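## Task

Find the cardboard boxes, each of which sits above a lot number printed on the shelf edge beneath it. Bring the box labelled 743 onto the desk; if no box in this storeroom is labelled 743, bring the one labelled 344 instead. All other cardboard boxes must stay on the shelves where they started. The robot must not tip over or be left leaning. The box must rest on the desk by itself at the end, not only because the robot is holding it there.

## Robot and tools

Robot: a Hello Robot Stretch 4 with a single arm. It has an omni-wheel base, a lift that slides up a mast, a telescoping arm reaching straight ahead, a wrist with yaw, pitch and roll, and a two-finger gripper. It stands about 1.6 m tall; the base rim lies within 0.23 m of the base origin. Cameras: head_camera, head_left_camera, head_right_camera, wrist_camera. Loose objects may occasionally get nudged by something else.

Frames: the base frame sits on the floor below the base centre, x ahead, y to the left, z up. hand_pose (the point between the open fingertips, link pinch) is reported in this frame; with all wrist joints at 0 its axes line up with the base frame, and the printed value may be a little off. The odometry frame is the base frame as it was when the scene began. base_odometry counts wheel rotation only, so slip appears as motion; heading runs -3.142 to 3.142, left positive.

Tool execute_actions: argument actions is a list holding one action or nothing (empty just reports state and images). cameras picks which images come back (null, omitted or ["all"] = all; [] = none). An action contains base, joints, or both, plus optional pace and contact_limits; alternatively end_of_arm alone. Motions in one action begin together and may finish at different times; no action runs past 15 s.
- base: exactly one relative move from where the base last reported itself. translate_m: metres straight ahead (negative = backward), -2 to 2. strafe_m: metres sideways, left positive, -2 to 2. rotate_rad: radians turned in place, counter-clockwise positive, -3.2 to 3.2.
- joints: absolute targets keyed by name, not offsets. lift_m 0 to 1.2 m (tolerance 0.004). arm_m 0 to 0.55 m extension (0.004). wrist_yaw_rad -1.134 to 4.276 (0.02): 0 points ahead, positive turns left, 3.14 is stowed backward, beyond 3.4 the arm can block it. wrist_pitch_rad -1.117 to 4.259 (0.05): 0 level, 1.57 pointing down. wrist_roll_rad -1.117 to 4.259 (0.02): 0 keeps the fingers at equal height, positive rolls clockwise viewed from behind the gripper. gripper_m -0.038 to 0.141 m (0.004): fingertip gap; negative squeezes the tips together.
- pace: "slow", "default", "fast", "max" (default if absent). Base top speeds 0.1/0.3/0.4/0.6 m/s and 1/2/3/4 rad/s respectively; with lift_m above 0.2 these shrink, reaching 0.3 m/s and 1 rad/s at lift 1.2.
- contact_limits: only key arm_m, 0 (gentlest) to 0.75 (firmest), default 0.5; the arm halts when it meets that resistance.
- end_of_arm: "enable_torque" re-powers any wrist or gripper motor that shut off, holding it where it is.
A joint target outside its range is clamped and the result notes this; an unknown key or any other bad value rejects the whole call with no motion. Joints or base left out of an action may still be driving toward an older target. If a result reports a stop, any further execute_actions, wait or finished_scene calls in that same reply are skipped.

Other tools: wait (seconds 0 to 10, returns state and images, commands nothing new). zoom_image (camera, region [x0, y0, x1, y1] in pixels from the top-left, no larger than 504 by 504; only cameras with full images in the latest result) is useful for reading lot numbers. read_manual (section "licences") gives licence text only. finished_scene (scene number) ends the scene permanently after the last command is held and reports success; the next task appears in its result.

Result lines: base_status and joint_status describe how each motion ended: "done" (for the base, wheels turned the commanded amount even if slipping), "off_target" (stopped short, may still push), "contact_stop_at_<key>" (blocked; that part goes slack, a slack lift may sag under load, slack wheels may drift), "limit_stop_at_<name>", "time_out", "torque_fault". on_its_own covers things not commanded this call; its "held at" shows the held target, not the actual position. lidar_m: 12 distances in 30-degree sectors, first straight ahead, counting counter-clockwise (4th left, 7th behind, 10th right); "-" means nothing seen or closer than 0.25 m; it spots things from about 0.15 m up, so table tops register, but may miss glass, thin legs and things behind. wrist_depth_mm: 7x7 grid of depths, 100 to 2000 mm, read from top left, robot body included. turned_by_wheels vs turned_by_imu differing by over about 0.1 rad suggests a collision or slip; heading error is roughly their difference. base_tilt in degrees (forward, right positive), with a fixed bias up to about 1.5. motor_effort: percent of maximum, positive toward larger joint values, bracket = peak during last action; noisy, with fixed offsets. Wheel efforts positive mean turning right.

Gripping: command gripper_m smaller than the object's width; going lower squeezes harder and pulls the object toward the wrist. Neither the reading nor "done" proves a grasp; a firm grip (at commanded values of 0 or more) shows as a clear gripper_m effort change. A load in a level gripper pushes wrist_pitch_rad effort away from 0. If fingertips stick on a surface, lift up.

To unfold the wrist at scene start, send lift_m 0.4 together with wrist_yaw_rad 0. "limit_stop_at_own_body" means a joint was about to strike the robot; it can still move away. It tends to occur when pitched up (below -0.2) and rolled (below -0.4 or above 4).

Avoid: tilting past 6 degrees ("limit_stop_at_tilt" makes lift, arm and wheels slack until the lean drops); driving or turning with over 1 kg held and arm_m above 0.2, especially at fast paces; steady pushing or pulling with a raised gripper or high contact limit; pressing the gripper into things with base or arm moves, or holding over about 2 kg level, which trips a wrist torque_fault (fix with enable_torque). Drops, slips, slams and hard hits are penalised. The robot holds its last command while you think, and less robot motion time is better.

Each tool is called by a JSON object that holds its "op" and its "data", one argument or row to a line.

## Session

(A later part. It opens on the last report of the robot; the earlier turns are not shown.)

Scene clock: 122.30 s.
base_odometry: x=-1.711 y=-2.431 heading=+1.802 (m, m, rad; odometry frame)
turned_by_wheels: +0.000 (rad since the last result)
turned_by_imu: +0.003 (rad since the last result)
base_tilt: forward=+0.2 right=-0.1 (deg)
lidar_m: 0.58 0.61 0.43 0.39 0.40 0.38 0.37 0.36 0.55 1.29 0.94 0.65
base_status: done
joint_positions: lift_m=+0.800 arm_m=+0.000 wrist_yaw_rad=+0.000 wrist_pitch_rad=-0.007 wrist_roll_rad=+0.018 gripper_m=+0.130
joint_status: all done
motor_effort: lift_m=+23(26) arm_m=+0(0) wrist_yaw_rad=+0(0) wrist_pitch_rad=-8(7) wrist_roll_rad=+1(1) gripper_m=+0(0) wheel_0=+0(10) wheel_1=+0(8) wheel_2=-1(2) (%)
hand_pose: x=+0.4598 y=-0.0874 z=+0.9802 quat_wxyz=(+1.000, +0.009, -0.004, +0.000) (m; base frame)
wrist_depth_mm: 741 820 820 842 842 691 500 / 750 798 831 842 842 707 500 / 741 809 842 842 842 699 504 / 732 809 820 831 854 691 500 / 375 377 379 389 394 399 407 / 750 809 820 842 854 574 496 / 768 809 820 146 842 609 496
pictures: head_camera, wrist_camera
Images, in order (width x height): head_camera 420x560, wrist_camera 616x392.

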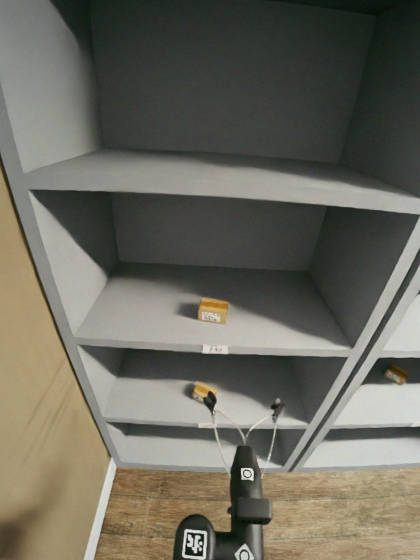

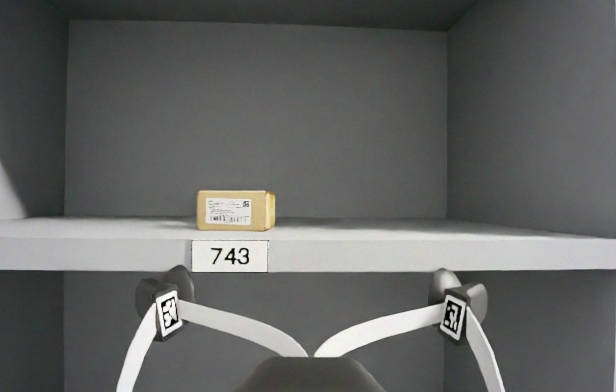

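{"op": "execute_actions", "data": {
  "actions": [
    {"base":{"rotate_rad":0.11},"joints":{"lift_m":0.94,"wrist_pitch_rad":0.3,"gripper_m":0.14},"pace":"fast"}
  ],
  "cameras": []
}}

{"op": "execute_actions", "data": {
  "actions": [
    {"joints":{"arm_m":0.2}}
  ],
  "cameras": ["wrist_camera","head_camera"]
}}

Scene clock: 136.97 s.
base_odometry: x=-1.711 y=-2.431 heading=+1.912 (m, m, rad; odometry frame)
turned_by_wheels: +0.110 (rad since the last result)
turned_by_imu: +0.110 (rad since the last result)
base_tilt: forward=+0.2 right=-0.1 (deg)
lidar_m: 0.58 0.57 0.41 0.40 0.43 0.39 0.38 0.42 0.60 1.92 0.83 0.62
base_status: done
joint_positions: lift_m=+0.940 arm_m=+0.000 wrist_yaw_rad=+0.000 wrist_pitch_rad=+0.302 wrist_roll_rad=+0.018 gripper_m=+0.140
joint_status: all done
motor_effort: lift_m=+23(24) arm_m=+0(0) wrist_yaw_rad=+0(0) wrist_pitch_rad=-7(9) wrist_roll_rad=+1(1) gripper_m=+0(3) wheel_0=-2(4) wheel_1=+0(6) wheel_2=+1(9) (%)
hand_pose: x=+0.4468 y=-0.0874 z=+1.0323 quat_wxyz=(+0.989, +0.009, +0.150, -0.001) (m; base frame)
wrist_depth_mm: 597 759 768 759 741 732 634 / 603 788 798 778 768 768 627 / 609 809 820 809 788 788 634 / 525 525 530 480 544 544 544 / 418 413 407 399 397 392 392 / 615 211 917 917 904 211 615 / 615 788 842 150 854 778 609
pictures: none
No camera images: the call's "cameras" was empty. Leave "cameras" out to get every camera's image.

Scene clock: 138.67 s.
base_odometry: x=-1.711 y=-2.431 heading=+1.912 (m, m, rad; odometry frame)
turned_by_wheels: +0.000 (rad since the last result)
turned_by_imu: +0.001 (rad since the last result)
base_tilt: forward=+0.3 right=-0.1 (deg)
lidar_m: 0.59 0.57 0.41 0.38 0.42 0.39 0.37 0.42 0.61 1.92 0.85 0.63
base_status: not commanded
joint_positions: lift_m=+0.940 arm_m=+0.198 wrist_yaw_rad=+0.000 wrist_pitch_rad=+0.302 wrist_roll_rad=+0.018 gripper_m=+0.140
joint_status: all done
motor_effort: lift_m=+23(23) arm_m=+9(11) wrist_yaw_rad=+0(0) wrist_pitch_rad=-6(7) wrist_roll_rad=+1(1) gripper_m=-1(1) wheel_0=-2(2) wheel_1=+0(1) wheel_2=+1(1) (%)
hand_pose: x=+0.6448 y=-0.0874 z=+1.0323 quat_wxyz=(+0.989, +0.009, +0.150, -0.001) (m; base frame)
wrist_depth_mm: 569 574 580 574 559 559 549 / 585 609 597 591 585 580 574 / 591 634 627 621 615 603 597 / 517 521 525 530 530 535 539 / 355 357 320 285 364 364 362 / 268 211 260 273 274 211 274 / 220 214 221 150 220 212 229
pictures: head_camera, wrist_camera
Images, in order (width x height): head_camera 420x560, wrist_camera 616x392.

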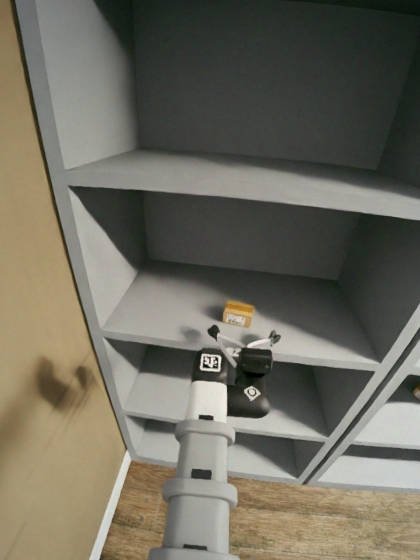

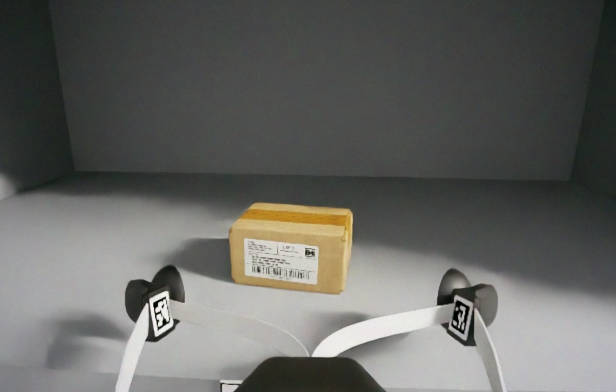

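{"op": "execute_actions", "data": {
  "actions": [
    {"base":{"strafe_m":0.018},"joints":{"arm_m":0.285}}
  ],
  "cameras": ["wrist_camera"]
}}

{"op": "execute_actions", "data": {
  "actions": [
    {"joints":{"gripper_m":0.03}}
  ],
  "cameras": ["wrist_camera"]
}}

{"op": "execute_actions", "data": {
  "actions": [
    {"joints":{"lift_m":0.97}}
  ],
  "cameras": ["wrist_camera"]
}}

Scene clock: 145.87 s.
base_odometry: x=-1.728 y=-2.437 heading=+1.912 (m, m, rad; odometry frame)
turned_by_wheels: +0.000 (rad since the last result)
turned_by_imu: +0.001 (rad since the last result)
base_tilt: forward=+0.3 right=-0.1 (deg)
lidar_m: 0.59 0.56 0.40 0.38 0.41 0.39 0.36 0.42 0.60 1.94 0.81 0.64
base_status: done
joint_positions: lift_m=+0.940 arm_m=+0.283 wrist_yaw_rad=+0.000 wrist_pitch_rad=+0.302 wrist_roll_rad=+0.018 gripper_m=+0.140
joint_status: all done
motor_effort: lift_m=+23(23) arm_m=+9(8) wrist_yaw_rad=+0(0) wrist_pitch_rad=-5(7) wrist_roll_rad=+1(1) gripper_m=+0(1) wheel_0=+1(9) wheel_1=-2(6) wheel_2=+0(1) (%)
hand_pose: x=+0.7298 y=-0.0874 z=+1.0323 quat_wxyz=(+0.989, +0.009, +0.150, -0.001) (m; base frame)
wrist_depth_mm: 508 504 496 496 484 477 473 / 525 525 517 512 508 500 496 / 549 549 544 535 530 521 517 / 508 521 525 525 530 535 530 / 353 357 357 248 362 362 364 / 268 211 213 206 198 211 274 / 220 210 220 150 211 211 229
pictures: wrist_camera
Images, in order (width x height): wrist_camera 616x392.

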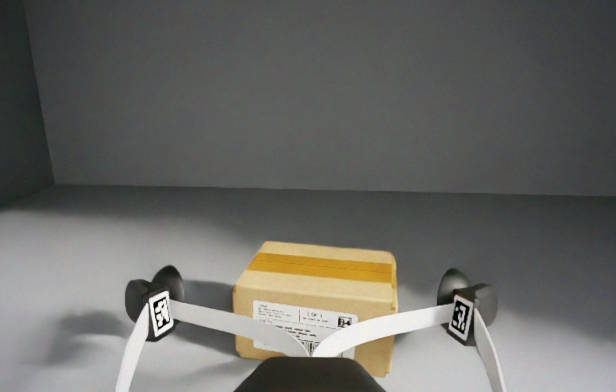

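Scene clock: 147.97 s.
base_odometry: x=-1.728 y=-2.437 heading=+1.912 (m, m, rad; odometry frame)
turned_by_wheels: +0.000 (rad since the last result)
turned_by_imu: +0.001 (rad since the last result)
base_tilt: forward=+0.3 right=+0.0 (deg)
lidar_m: 0.57 0.55 0.41 0.38 0.38 0.39 0.36 0.40 0.58 1.90 0.84 0.61
base_status: not commanded
joint_positions: lift_m=+0.940 arm_m=+0.283 wrist_yaw_rad=+0.000 wrist_pitch_rad=+0.303 wrist_roll_rad=+0.018 gripper_m=+0.030
joint_status: all done
motor_effort: lift_m=+23(23) arm_m=+9(9) wrist_yaw_rad=-1(0) wrist_pitch_rad=-9(9) wrist_roll_rad=+1(1) gripper_m=-21(18) wheel_0=+1(1) wheel_1=-2(2) wheel_2=+0(0) (%)
hand_pose: x=+0.7297 y=-0.0874 z=+1.0320 quat_wxyz=(+0.989, +0.009, +0.151, -0.001) (m; base frame)
wrist_depth_mm: 504 504 500 492 488 484 477 / 521 525 521 512 508 500 496 / 549 554 539 539 525 525 521 / 512 517 521 525 525 525 525 / 351 355 355 236 362 362 359 / 267 257 191 186 187 272 272 / 215 202 202 188 197 203 228
pictures: wrist_camera
Images, in order (width x height): wrist_camera 616x392.

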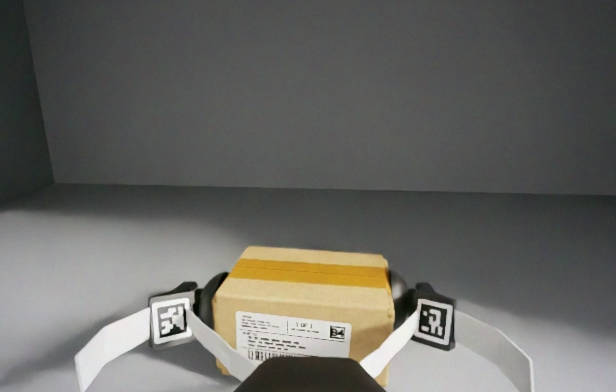

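Scene clock: 148.90 s.
base_odometry: x=-1.728 y=-2.437 heading=+1.912 (m, m, rad; odometry frame)
turned_by_wheels: +0.000 (rad since the last result)
turned_by_imu: +0.000 (rad since the last result)
base_tilt: forward=+0.3 right=+0.0 (deg)
lidar_m: 0.58 0.52 0.39 0.38 0.41 0.38 0.37 0.41 0.59 1.92 0.81 0.61
base_status: not commanded
joint_positions: lift_m=+0.970 arm_m=+0.283 wrist_yaw_rad=+0.000 wrist_pitch_rad=+0.303 wrist_roll_rad=+0.018 gripper_m=+0.030
joint_status: all done
motor_effort: lift_m=+24(25) arm_m=+9(9) wrist_yaw_rad=-1(0) wrist_pitch_rad=-8(8) wrist_roll_rad=+2(1) gripper_m=-20(22) wheel_0=+1(1) wheel_1=-1(2) wheel_2=+0(0) (%)
hand_pose: x=+0.7297 y=-0.0874 z=+1.0619 quat_wxyz=(+0.989, +0.009, +0.151, -0.001) (m; base frame)
wrist_depth_mm: 504 504 496 492 484 484 480 / 521 525 517 517 508 500 496 / 544 549 544 535 530 521 517 / 549 564 564 559 554 549 539 / 415 421 421 236 427 430 430 / 317 304 191 187 186 324 325 / 256 239 220 188 216 241 265
pictures: wrist_camera
Images, in order (width x height): wrist_camera 616x392.

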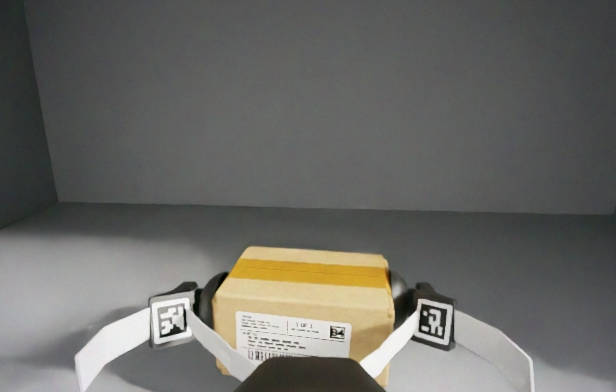

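{"op": "execute_actions", "data": {
  "actions": [
    {"base":{"rotate_rad":-0.055},"joints":{"arm_m":0}}
  ],
  "cameras": []
}}

{"op": "execute_actions", "data": {
  "actions": [
    {"base":{"strafe_m":-1.5},"joints":{"lift_m":0.72},"pace":"fast"}
  ],
  "cameras": []
}}

Scene clock: 156.50 s.
base_odometry: x=-1.728 y=-2.437 heading=+1.857 (m, m, rad; odometry frame)
turned_by_wheels: -0.055 (rad since the last result)
turned_by_imu: -0.053 (rad since the last result)
base_tilt: forward=+0.3 right=+0.0 (deg)
lidar_m: 0.59 0.58 0.40 0.37 0.39 0.41 0.37 0.40 0.55 1.54 0.88 0.64
base_status: done
joint_positions: lift_m=+0.970 arm_m=+0.002 wrist_yaw_rad=+0.000 wrist_pitch_rad=+0.303 wrist_roll_rad=+0.018 gripper_m=+0.030
joint_status: all done
motor_effort: lift_m=+24(24) arm_m=-9(10) wrist_yaw_rad=+0(1) wrist_pitch_rad=-12(10) wrist_roll_rad=+1(1) gripper_m=-21(20) wheel_0=+0(6) wheel_1=+1(3) wheel_2=-1(4) (%)
hand_pose: x=+0.4482 y=-0.0874 z=+1.0618 quat_wxyz=(+0.988, +0.009, +0.151, -0.001) (m; base frame)
wrist_depth_mm: 640 750 750 750 750 741 585 / 640 778 788 788 778 778 585 / 647 820 820 820 820 809 580 / 585 621 621 627 634 634 549 / 421 427 427 236 430 433 436 / 627 415 191 187 186 683 549 / 627 820 508 189 508 723 574
pictures: none
No camera images: the call's "cameras" was empty. Leave "cameras" out to get every camera's image.

Scene clock: 161.90 s.
base_odometry: x=-0.289 y=-2.014 heading=+1.857 (m, m, rad; odometry frame)
turned_by_wheels: +0.000 (rad since the last result)
turned_by_imu: +0.003 (rad since the last result)
base_tilt: forward=+0.2 right=+0.1 (deg)
lidar_m: 0.60 0.63 0.88 1.56 0.54 0.39 0.36 0.38 0.52 1.53 0.88 0.61
base_status: done
joint_positions: lift_m=+0.720 arm_m=+0.002 wrist_yaw_rad=+0.000 wrist_pitch_rad=+0.303 wrist_roll_rad=+0.018 gripper_m=+0.030
joint_status: all done
motor_effort: lift_m=+19(22) arm_m=-9(9) wrist_yaw_rad=+0(0) wrist_pitch_rad=-11(10) wrist_roll_rad=+1(0) gripper_m=-21(20) wheel_0=-1(10) wheel_1=+1(7) wheel_2=+1(0) (%)
hand_pose: x=+0.4482 y=-0.0874 z=+0.8122 quat_wxyz=(+0.988, +0.009, +0.151, -0.001) (m; base frame)
wrist_depth_mm: 340 342 345 340 343 343 345 / 788 768 368 788 788 798 788 / 809 809 375 809 831 842 820 / 842 831 397 866 866 854 866 / 891 820 407 236 878 891 878 / 668 640 191 186 186 627 621 / 539 504 320 189 349 508 559
pictures: none
No camera images: the call's "cameras" was empty. Leave "cameras" out to get every camera's image.

{"op": "execute_actions", "data": {
  "actions": [
    {"base":{"strafe_m":-2},"pace":"max"}
  ],
  "cameras": []
}}

{"op": "execute_actions", "data": {
  "actions": [
    {"base":{"strafe_m":-0.3},"pace":"fast"}
  ],
  "cameras": ["head_camera","head_left_camera"]
}}

Scene clock: 171.37 s.
base_odometry: x=+1.629 y=-1.449 heading=+1.857 (m, m, rad; odometry frame)
turned_by_wheels: +0.000 (rad since the last result)
turned_by_imu: +0.004 (rad since the last result)
base_tilt: forward=+0.3 right=+0.0 (deg)
lidar_m: 0.61 0.64 0.88 1.54 0.56 0.39 0.35 0.40 0.56 0.84 0.88 1.21
base_status: done
joint_positions: lift_m=+0.720 arm_m=+0.002 wrist_yaw_rad=+0.000 wrist_pitch_rad=+0.303 wrist_roll_rad=+0.018 gripper_m=+0.030
joint_status: not commanded
motor_effort: lift_m=+20(20) arm_m=-9(9) wrist_yaw_rad=+0(0) wrist_pitch_rad=-12(9) wrist_roll_rad=+1(1) gripper_m=-21(20) wheel_0=-1(10) wheel_1=+1(9) wheel_2=+1(3) (%)
hand_pose: x=+0.4482 y=-0.0874 z=+0.8122 quat_wxyz=(+0.988, +0.009, +0.151, -0.001) (m; base frame)
wrist_depth_mm: 351 508 - - - 1576 1138 / 366 517 - - - 1661 1138 / 379 517 - - - 1618 1118 / 399 517 - - - 1618 1118 / 778 521 820 236 - 1661 1138 / 634 436 191 187 187 1430 1138 / 535 480 466 189 691 1182 1118
pictures: none
No camera images: the call's "cameras" was empty. Leave "cameras" out to get every camera's image.

Scene clock: 173.40 s.
base_odometry: x=+1.917 y=-1.364 heading=+1.857 (m, m, rad; odometry frame)
turned_by_wheels: +0.000 (rad since the last result)
turned_by_imu: +0.001 (rad since the last result)
base_tilt: forward=+0.2 right=+0.0 (deg)
lidar_m: 2.14 0.77 0.87 1.54 0.59 0.38 0.37 0.39 0.54 0.56 0.57 0.81
base_status: done
joint_positions: lift_m=+0.720 arm_m=+0.002 wrist_yaw_rad=+0.000 wrist_pitch_rad=+0.303 wrist_roll_rad=+0.018 gripper_m=+0.030
joint_status: not commanded
motor_effort: lift_m=+20(20) arm_m=-9(9) wrist_yaw_rad=+0(0) wrist_pitch_rad=-11(10) wrist_roll_rad=+0(1) gripper_m=-20(21) wheel_0=+0(10) wheel_1=+1(8) wheel_2=+1(0) (%)
hand_pose: x=+0.4482 y=-0.0874 z=+0.8121 quat_wxyz=(+0.988, +0.009, +0.151, -0.001) (m; base frame)
wrist_depth_mm: - - - - - 1025 715 / 778 - - - - 1042 723 / 778 - - - - 1042 715 / 778 - - - - 1042 723 / 778 - - 236 1756 1042 723 / 778 1499 191 187 187 878 715 / 759 1160 691 189 691 904 715
pictures: head_camera, head_left_camera
Images, in order (width x height): head_camera 420x560, head_left_camera 420x672.

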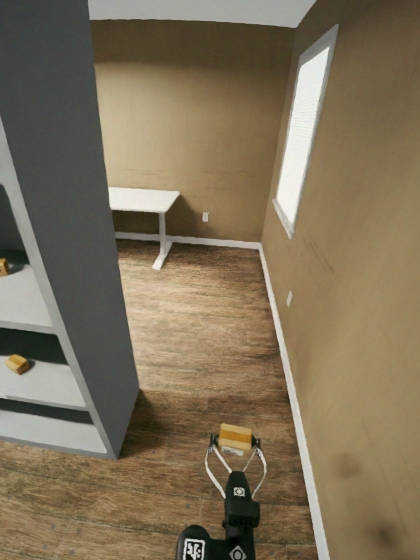

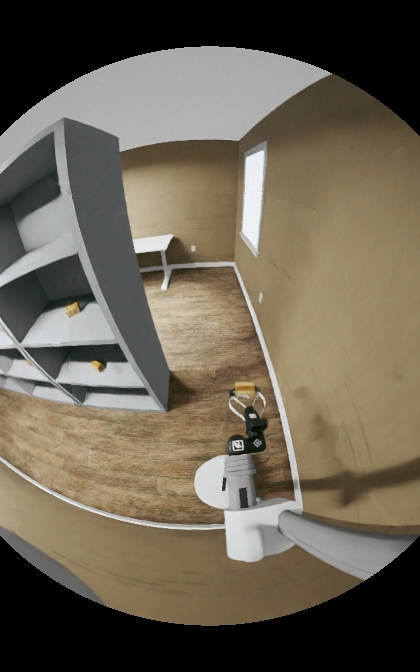

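{"op": "execute_actions", "data": {
  "actions": [
    {"base":{"translate_m":1.9},"pace":"max"}
  ],
  "cameras": []
}}

{"op": "execute_actions", "data": {
  "actions": [
    {"base":{"strafe_m":0.85},"joints":{"wrist_pitch_rad":0},"pace":"max"}
  ],
  "cameras": ["head_camera","wrist_camera"]
}}

Scene clock: 184.60 s.
base_odometry: x=+1.380 y=+0.458 heading=+1.857 (m, m, rad; odometry frame)
turned_by_wheels: +0.000 (rad since the last result)
turned_by_imu: +0.009 (rad since the last result)
base_tilt: forward=+0.3 right=-0.1 (deg)
lidar_m: 1.45 0.89 0.96 3.10 1.14 0.94 2.27 0.80 0.59 0.54 0.52 0.76
base_status: done
joint_positions: lift_m=+0.720 arm_m=+0.002 wrist_yaw_rad=+0.000 wrist_pitch_rad=+0.303 wrist_roll_rad=+0.018 gripper_m=+0.030
joint_status: not commanded
motor_effort: lift_m=+21(21) arm_m=-9(9) wrist_yaw_rad=+0(0) wrist_pitch_rad=-11(12) wrist_roll_rad=+1(1) gripper_m=-20(21) wheel_0=+0(7) wheel_1=-1(3) wheel_2=+1(10) (%)
hand_pose: x=+0.4482 y=-0.0874 z=+0.8120 quat_wxyz=(+0.988, +0.009, +0.151, -0.001) (m; base frame)
wrist_depth_mm: 1118 1118 1118 1118 1098 1042 732 / 1160 1160 1160 1160 1182 1042 732 / 1205 1229 1229 1229 1229 1042 707 / 1281 1281 1281 1281 1255 1060 723 / 1336 1336 1336 236 1336 1060 723 / 1397 1336 191 186 187 931 723 / 1182 1182 699 188 691 904 715
pictures: none
No camera images: the call's "cameras" was empty. Leave "cameras" out to get every camera's image.

Scene clock: 187.83 s.
base_odometry: x=+0.565 y=+0.218 heading=+1.857 (m, m, rad; odometry frame)
turned_by_wheels: +0.000 (rad since the last result)
turned_by_imu: +0.003 (rad since the last result)
base_tilt: forward=+0.3 right=+0.0 (deg)
lidar_m: 0.64 0.68 1.01 2.87 1.13 0.86 0.79 0.83 1.46 1.34 1.44 0.69
base_status: done
joint_positions: lift_m=+0.720 arm_m=+0.002 wrist_yaw_rad=+0.000 wrist_pitch_rad=+0.004 wrist_roll_rad=+0.018 gripper_m=+0.030
joint_status: all done
motor_effort: lift_m=+21(21) arm_m=-8(9) wrist_yaw_rad=+0(0) wrist_pitch_rad=-11(22) wrist_roll_rad=+2(0) gripper_m=-22(21) wheel_0=+2(10) wheel_1=+1(11) wheel_2=+1(1) (%)
hand_pose: x=+0.4614 y=-0.0874 z=+0.8970 quat_wxyz=(+1.000, +0.009, +0.002, +0.000) (m; base frame)
wrist_depth_mm: 1229 1229 1229 1255 1229 1229 1229 / 1281 1229 1229 1229 1229 1229 1205 / 1255 1255 1255 1229 1229 1205 1229 / 1229 1229 1229 1255 1255 1255 1255 / 1229 1255 1255 236 1229 1229 1229 / 732 676 191 186 186 1255 1229 / 496 449 325 189 322 455 1255
pictures: head_camera, wrist_camera
Images, in order (width x height): head_camera 420x560, wrist_camera 616x392.

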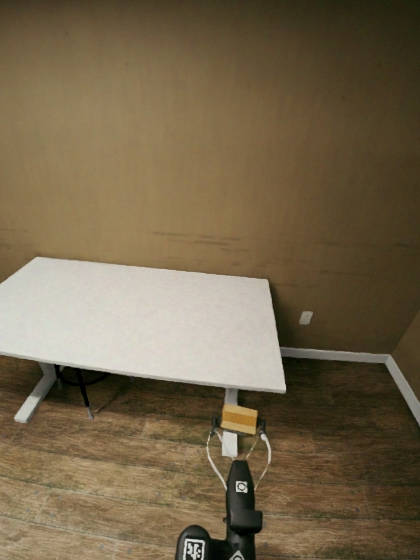

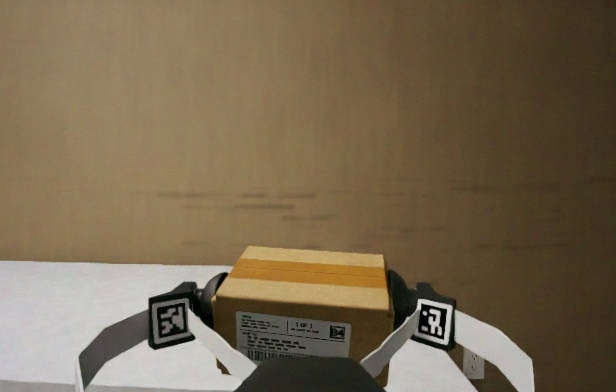

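{"op": "execute_actions", "data": {
  "actions": [
    {"base":{"strafe_m":0.12},"joints":{"wrist_pitch_rad":0.3,"lift_m":0.74,"arm_m":0.35}}
  ],
  "cameras": ["head_camera","wrist_camera"]
}}

Scene clock: 194.47 s.
base_odometry: x=+0.450 y=+0.184 heading=+1.858 (m, m, rad; odometry frame)
turned_by_wheels: +0.000 (rad since the last result)
turned_by_imu: +0.002 (rad since the last result)
base_tilt: forward=+0.2 right=+0.1 (deg)
lidar_m: 0.65 0.70 1.02 2.72 1.13 0.83 0.78 0.82 1.60 1.49 1.55 0.69
base_status: done
joint_positions: lift_m=+0.740 arm_m=+0.348 wrist_yaw_rad=+0.000 wrist_pitch_rad=+0.303 wrist_roll_rad=+0.018 gripper_m=+0.030
joint_status: all done
motor_effort: lift_m=+24(27) arm_m=+9(11) wrist_yaw_rad=-1(1) wrist_pitch_rad=-10(7) wrist_roll_rad=+1(1) gripper_m=-21(21) wheel_0=+1(8) wheel_1=+0(9) wheel_2=+1(2) (%)
hand_pose: x=+0.7947 y=-0.0874 z=+0.8318 quat_wxyz=(+0.988, +0.009, +0.151, -0.001) (m; base frame)
wrist_depth_mm: 809 809 831 809 820 809 809 / 842 842 854 842 842 842 842 / 878 904 891 878 891 878 878 / 741 732 750 750 750 917 931 / 508 512 512 237 521 521 946 / 384 370 191 187 186 392 397 / 310 290 246 188 242 293 327
pictures: head_camera, wrist_camera
Images, in order (width x height): head_camera 420x560, wrist_camera 616x392.

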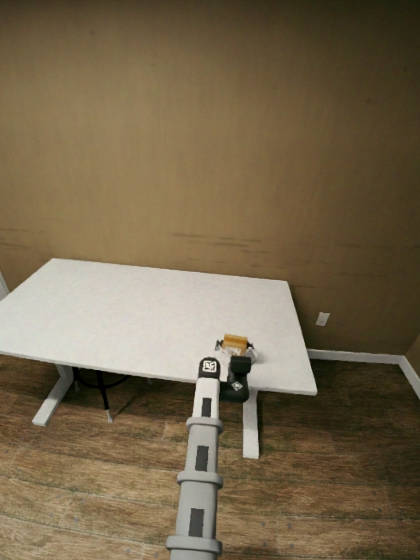

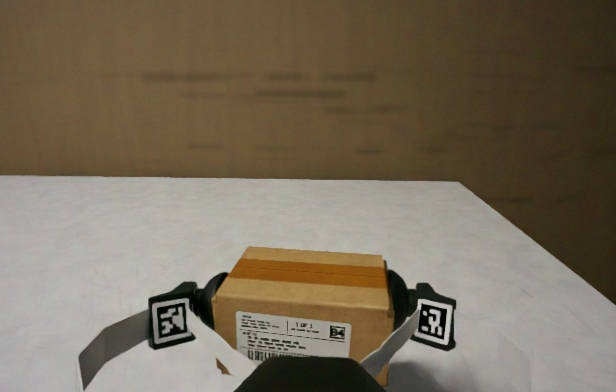

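{"op": "execute_actions", "data": {
  "actions": [
    {"joints":{"lift_m":0.671},"pace":"slow"}
  ],
  "cameras": []
}}

{"op": "execute_actions", "data": {
  "actions": [
    {"joints":{"gripper_m":0.13}}
  ],
  "cameras": []
}}

{"op": "execute_actions", "data": {
  "actions": [
    {"joints":{"arm_m":0.2},"pace":"fast"}
  ],
  "cameras": ["wrist_camera"]
}}

Scene clock: 205.13 s.
base_odometry: x=+0.450 y=+0.184 heading=+1.858 (m, m, rad; odometry frame)
turned_by_wheels: +0.000 (rad since the last result)
turned_by_imu: +0.002 (rad since the last result)
base_tilt: forward=+0.2 right=+0.0 (deg)
lidar_m: 0.67 0.71 1.02 2.75 1.15 0.82 0.79 0.84 1.59 1.51 1.56 0.68
base_status: not commanded
joint_positions: lift_m=+0.671 arm_m=+0.348 wrist_yaw_rad=+0.000 wrist_pitch_rad=+0.303 wrist_roll_rad=+0.018 gripper_m=+0.030
joint_status: all done
motor_effort: lift_m=+18(21) arm_m=+9(9) wrist_yaw_rad=-1(1) wrist_pitch_rad=-11(8) wrist_roll_rad=+1(0) gripper_m=-20(21) wheel_0=+2(2) wheel_1=+1(1) wheel_2=+1(1) (%)
hand_pose: x=+0.7947 y=-0.0874 z=+0.7633 quat_wxyz=(+0.988, +0.009, +0.151, -0.001) (m; base frame)
wrist_depth_mm: 820 820 809 809 820 820 820 / 854 842 854 842 831 842 831 / 878 878 891 866 866 878 891 / 521 521 525 530 535 535 917 / 355 359 359 236 364 364 362 / 270 259 191 187 186 274 276 / 217 204 202 187 198 205 229
pictures: none
No camera images: the call's "cameras" was empty. Leave "cameras" out to get every camera's image.

Scene clock: 207.07 s.
base_odometry: x=+0.450 y=+0.184 heading=+1.858 (m, m, rad; odometry frame)
turned_by_wheels: +0.000 (rad since the last result)
turned_by_imu: +0.001 (rad since the last result)
base_tilt: forward=+0.3 right=-0.1 (deg)
lidar_m: 0.66 0.71 1.02 2.73 1.13 0.83 0.77 0.81 1.60 1.46 1.57 0.70
base_status: not commanded
joint_positions: lift_m=+0.671 arm_m=+0.348 wrist_yaw_rad=+0.000 wrist_pitch_rad=+0.303 wrist_roll_rad=+0.018 gripper_m=+0.130
joint_status: all done
motor_effort: lift_m=+18(18) arm_m=+9(9) wrist_yaw_rad=+0(1) wrist_pitch_rad=-7(10) wrist_roll_rad=+1(1) gripper_m=+0(23) wheel_0=+2(1) wheel_1=+0(0) wheel_2=+1(1) (%)
hand_pose: x=+0.7947 y=-0.0874 z=+0.7634 quat_wxyz=(+0.989, +0.009, +0.151, -0.001) (m; base frame)
wrist_depth_mm: 809 809 820 820 820 820 809 / 854 854 854 842 854 854 842 / 878 866 878 878 878 878 878 / 525 530 525 535 539 539 917 / 359 359 364 251 368 366 364 / 271 249 212 206 201 251 276 / 223 216 221 146 211 213 230
pictures: none
No camera images: the call's "cameras" was empty. Leave "cameras" out to get every camera's image.

Scene clock: 208.33 s.
base_odometry: x=+0.450 y=+0.184 heading=+1.858 (m, m, rad; odometry frame)
turned_by_wheels: +0.000 (rad since the last result)
turned_by_imu: +0.000 (rad since the last result)
base_tilt: forward=+0.3 right=+0.0 (deg)
lidar_m: 0.65 0.69 1.01 2.71 1.10 0.82 0.78 0.80 1.59 1.51 1.58 0.70
base_status: not commanded
joint_positions: lift_m=+0.671 arm_m=+0.202 wrist_yaw_rad=+0.000 wrist_pitch_rad=+0.302 wrist_roll_rad=+0.018 gripper_m=+0.130
joint_status: all done
motor_effort: lift_m=+18(18) arm_m=-9(10) wrist_yaw_rad=+0(1) wrist_pitch_rad=-8(10) wrist_roll_rad=+1(1) gripper_m=-1(0) wheel_0=+2(2) wheel_1=+1(1) wheel_2=+1(1) (%)
hand_pose: x=+0.6478 y=-0.0875 z=+0.7635 quat_wxyz=(+0.989, +0.009, +0.151, -0.001) (m; base frame)
wrist_depth_mm: 946 960 946 946 960 931 960 / 991 991 1008 976 991 976 976 / 976 991 991 1008 1008 1025 1042 / 525 530 530 370 535 539 1078 / 359 362 364 345 366 366 370 / 282 273 277 278 278 268 278 / 1138 1160 1205 146 699 1118 1229
pictures: wrist_camera
Images, in order (width x height): wrist_camera 616x392.

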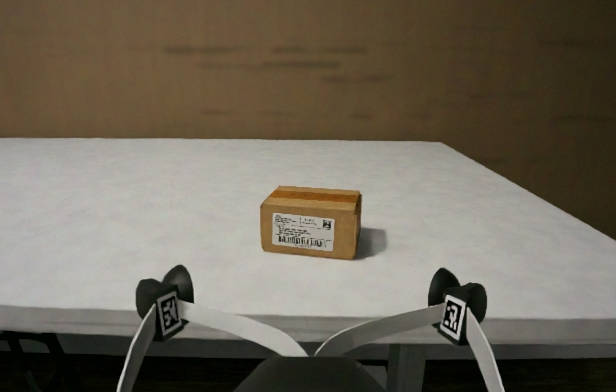

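{"op": "finished_scene", "data": {
  "scene": 1
}}

The scene is finished: the task was done.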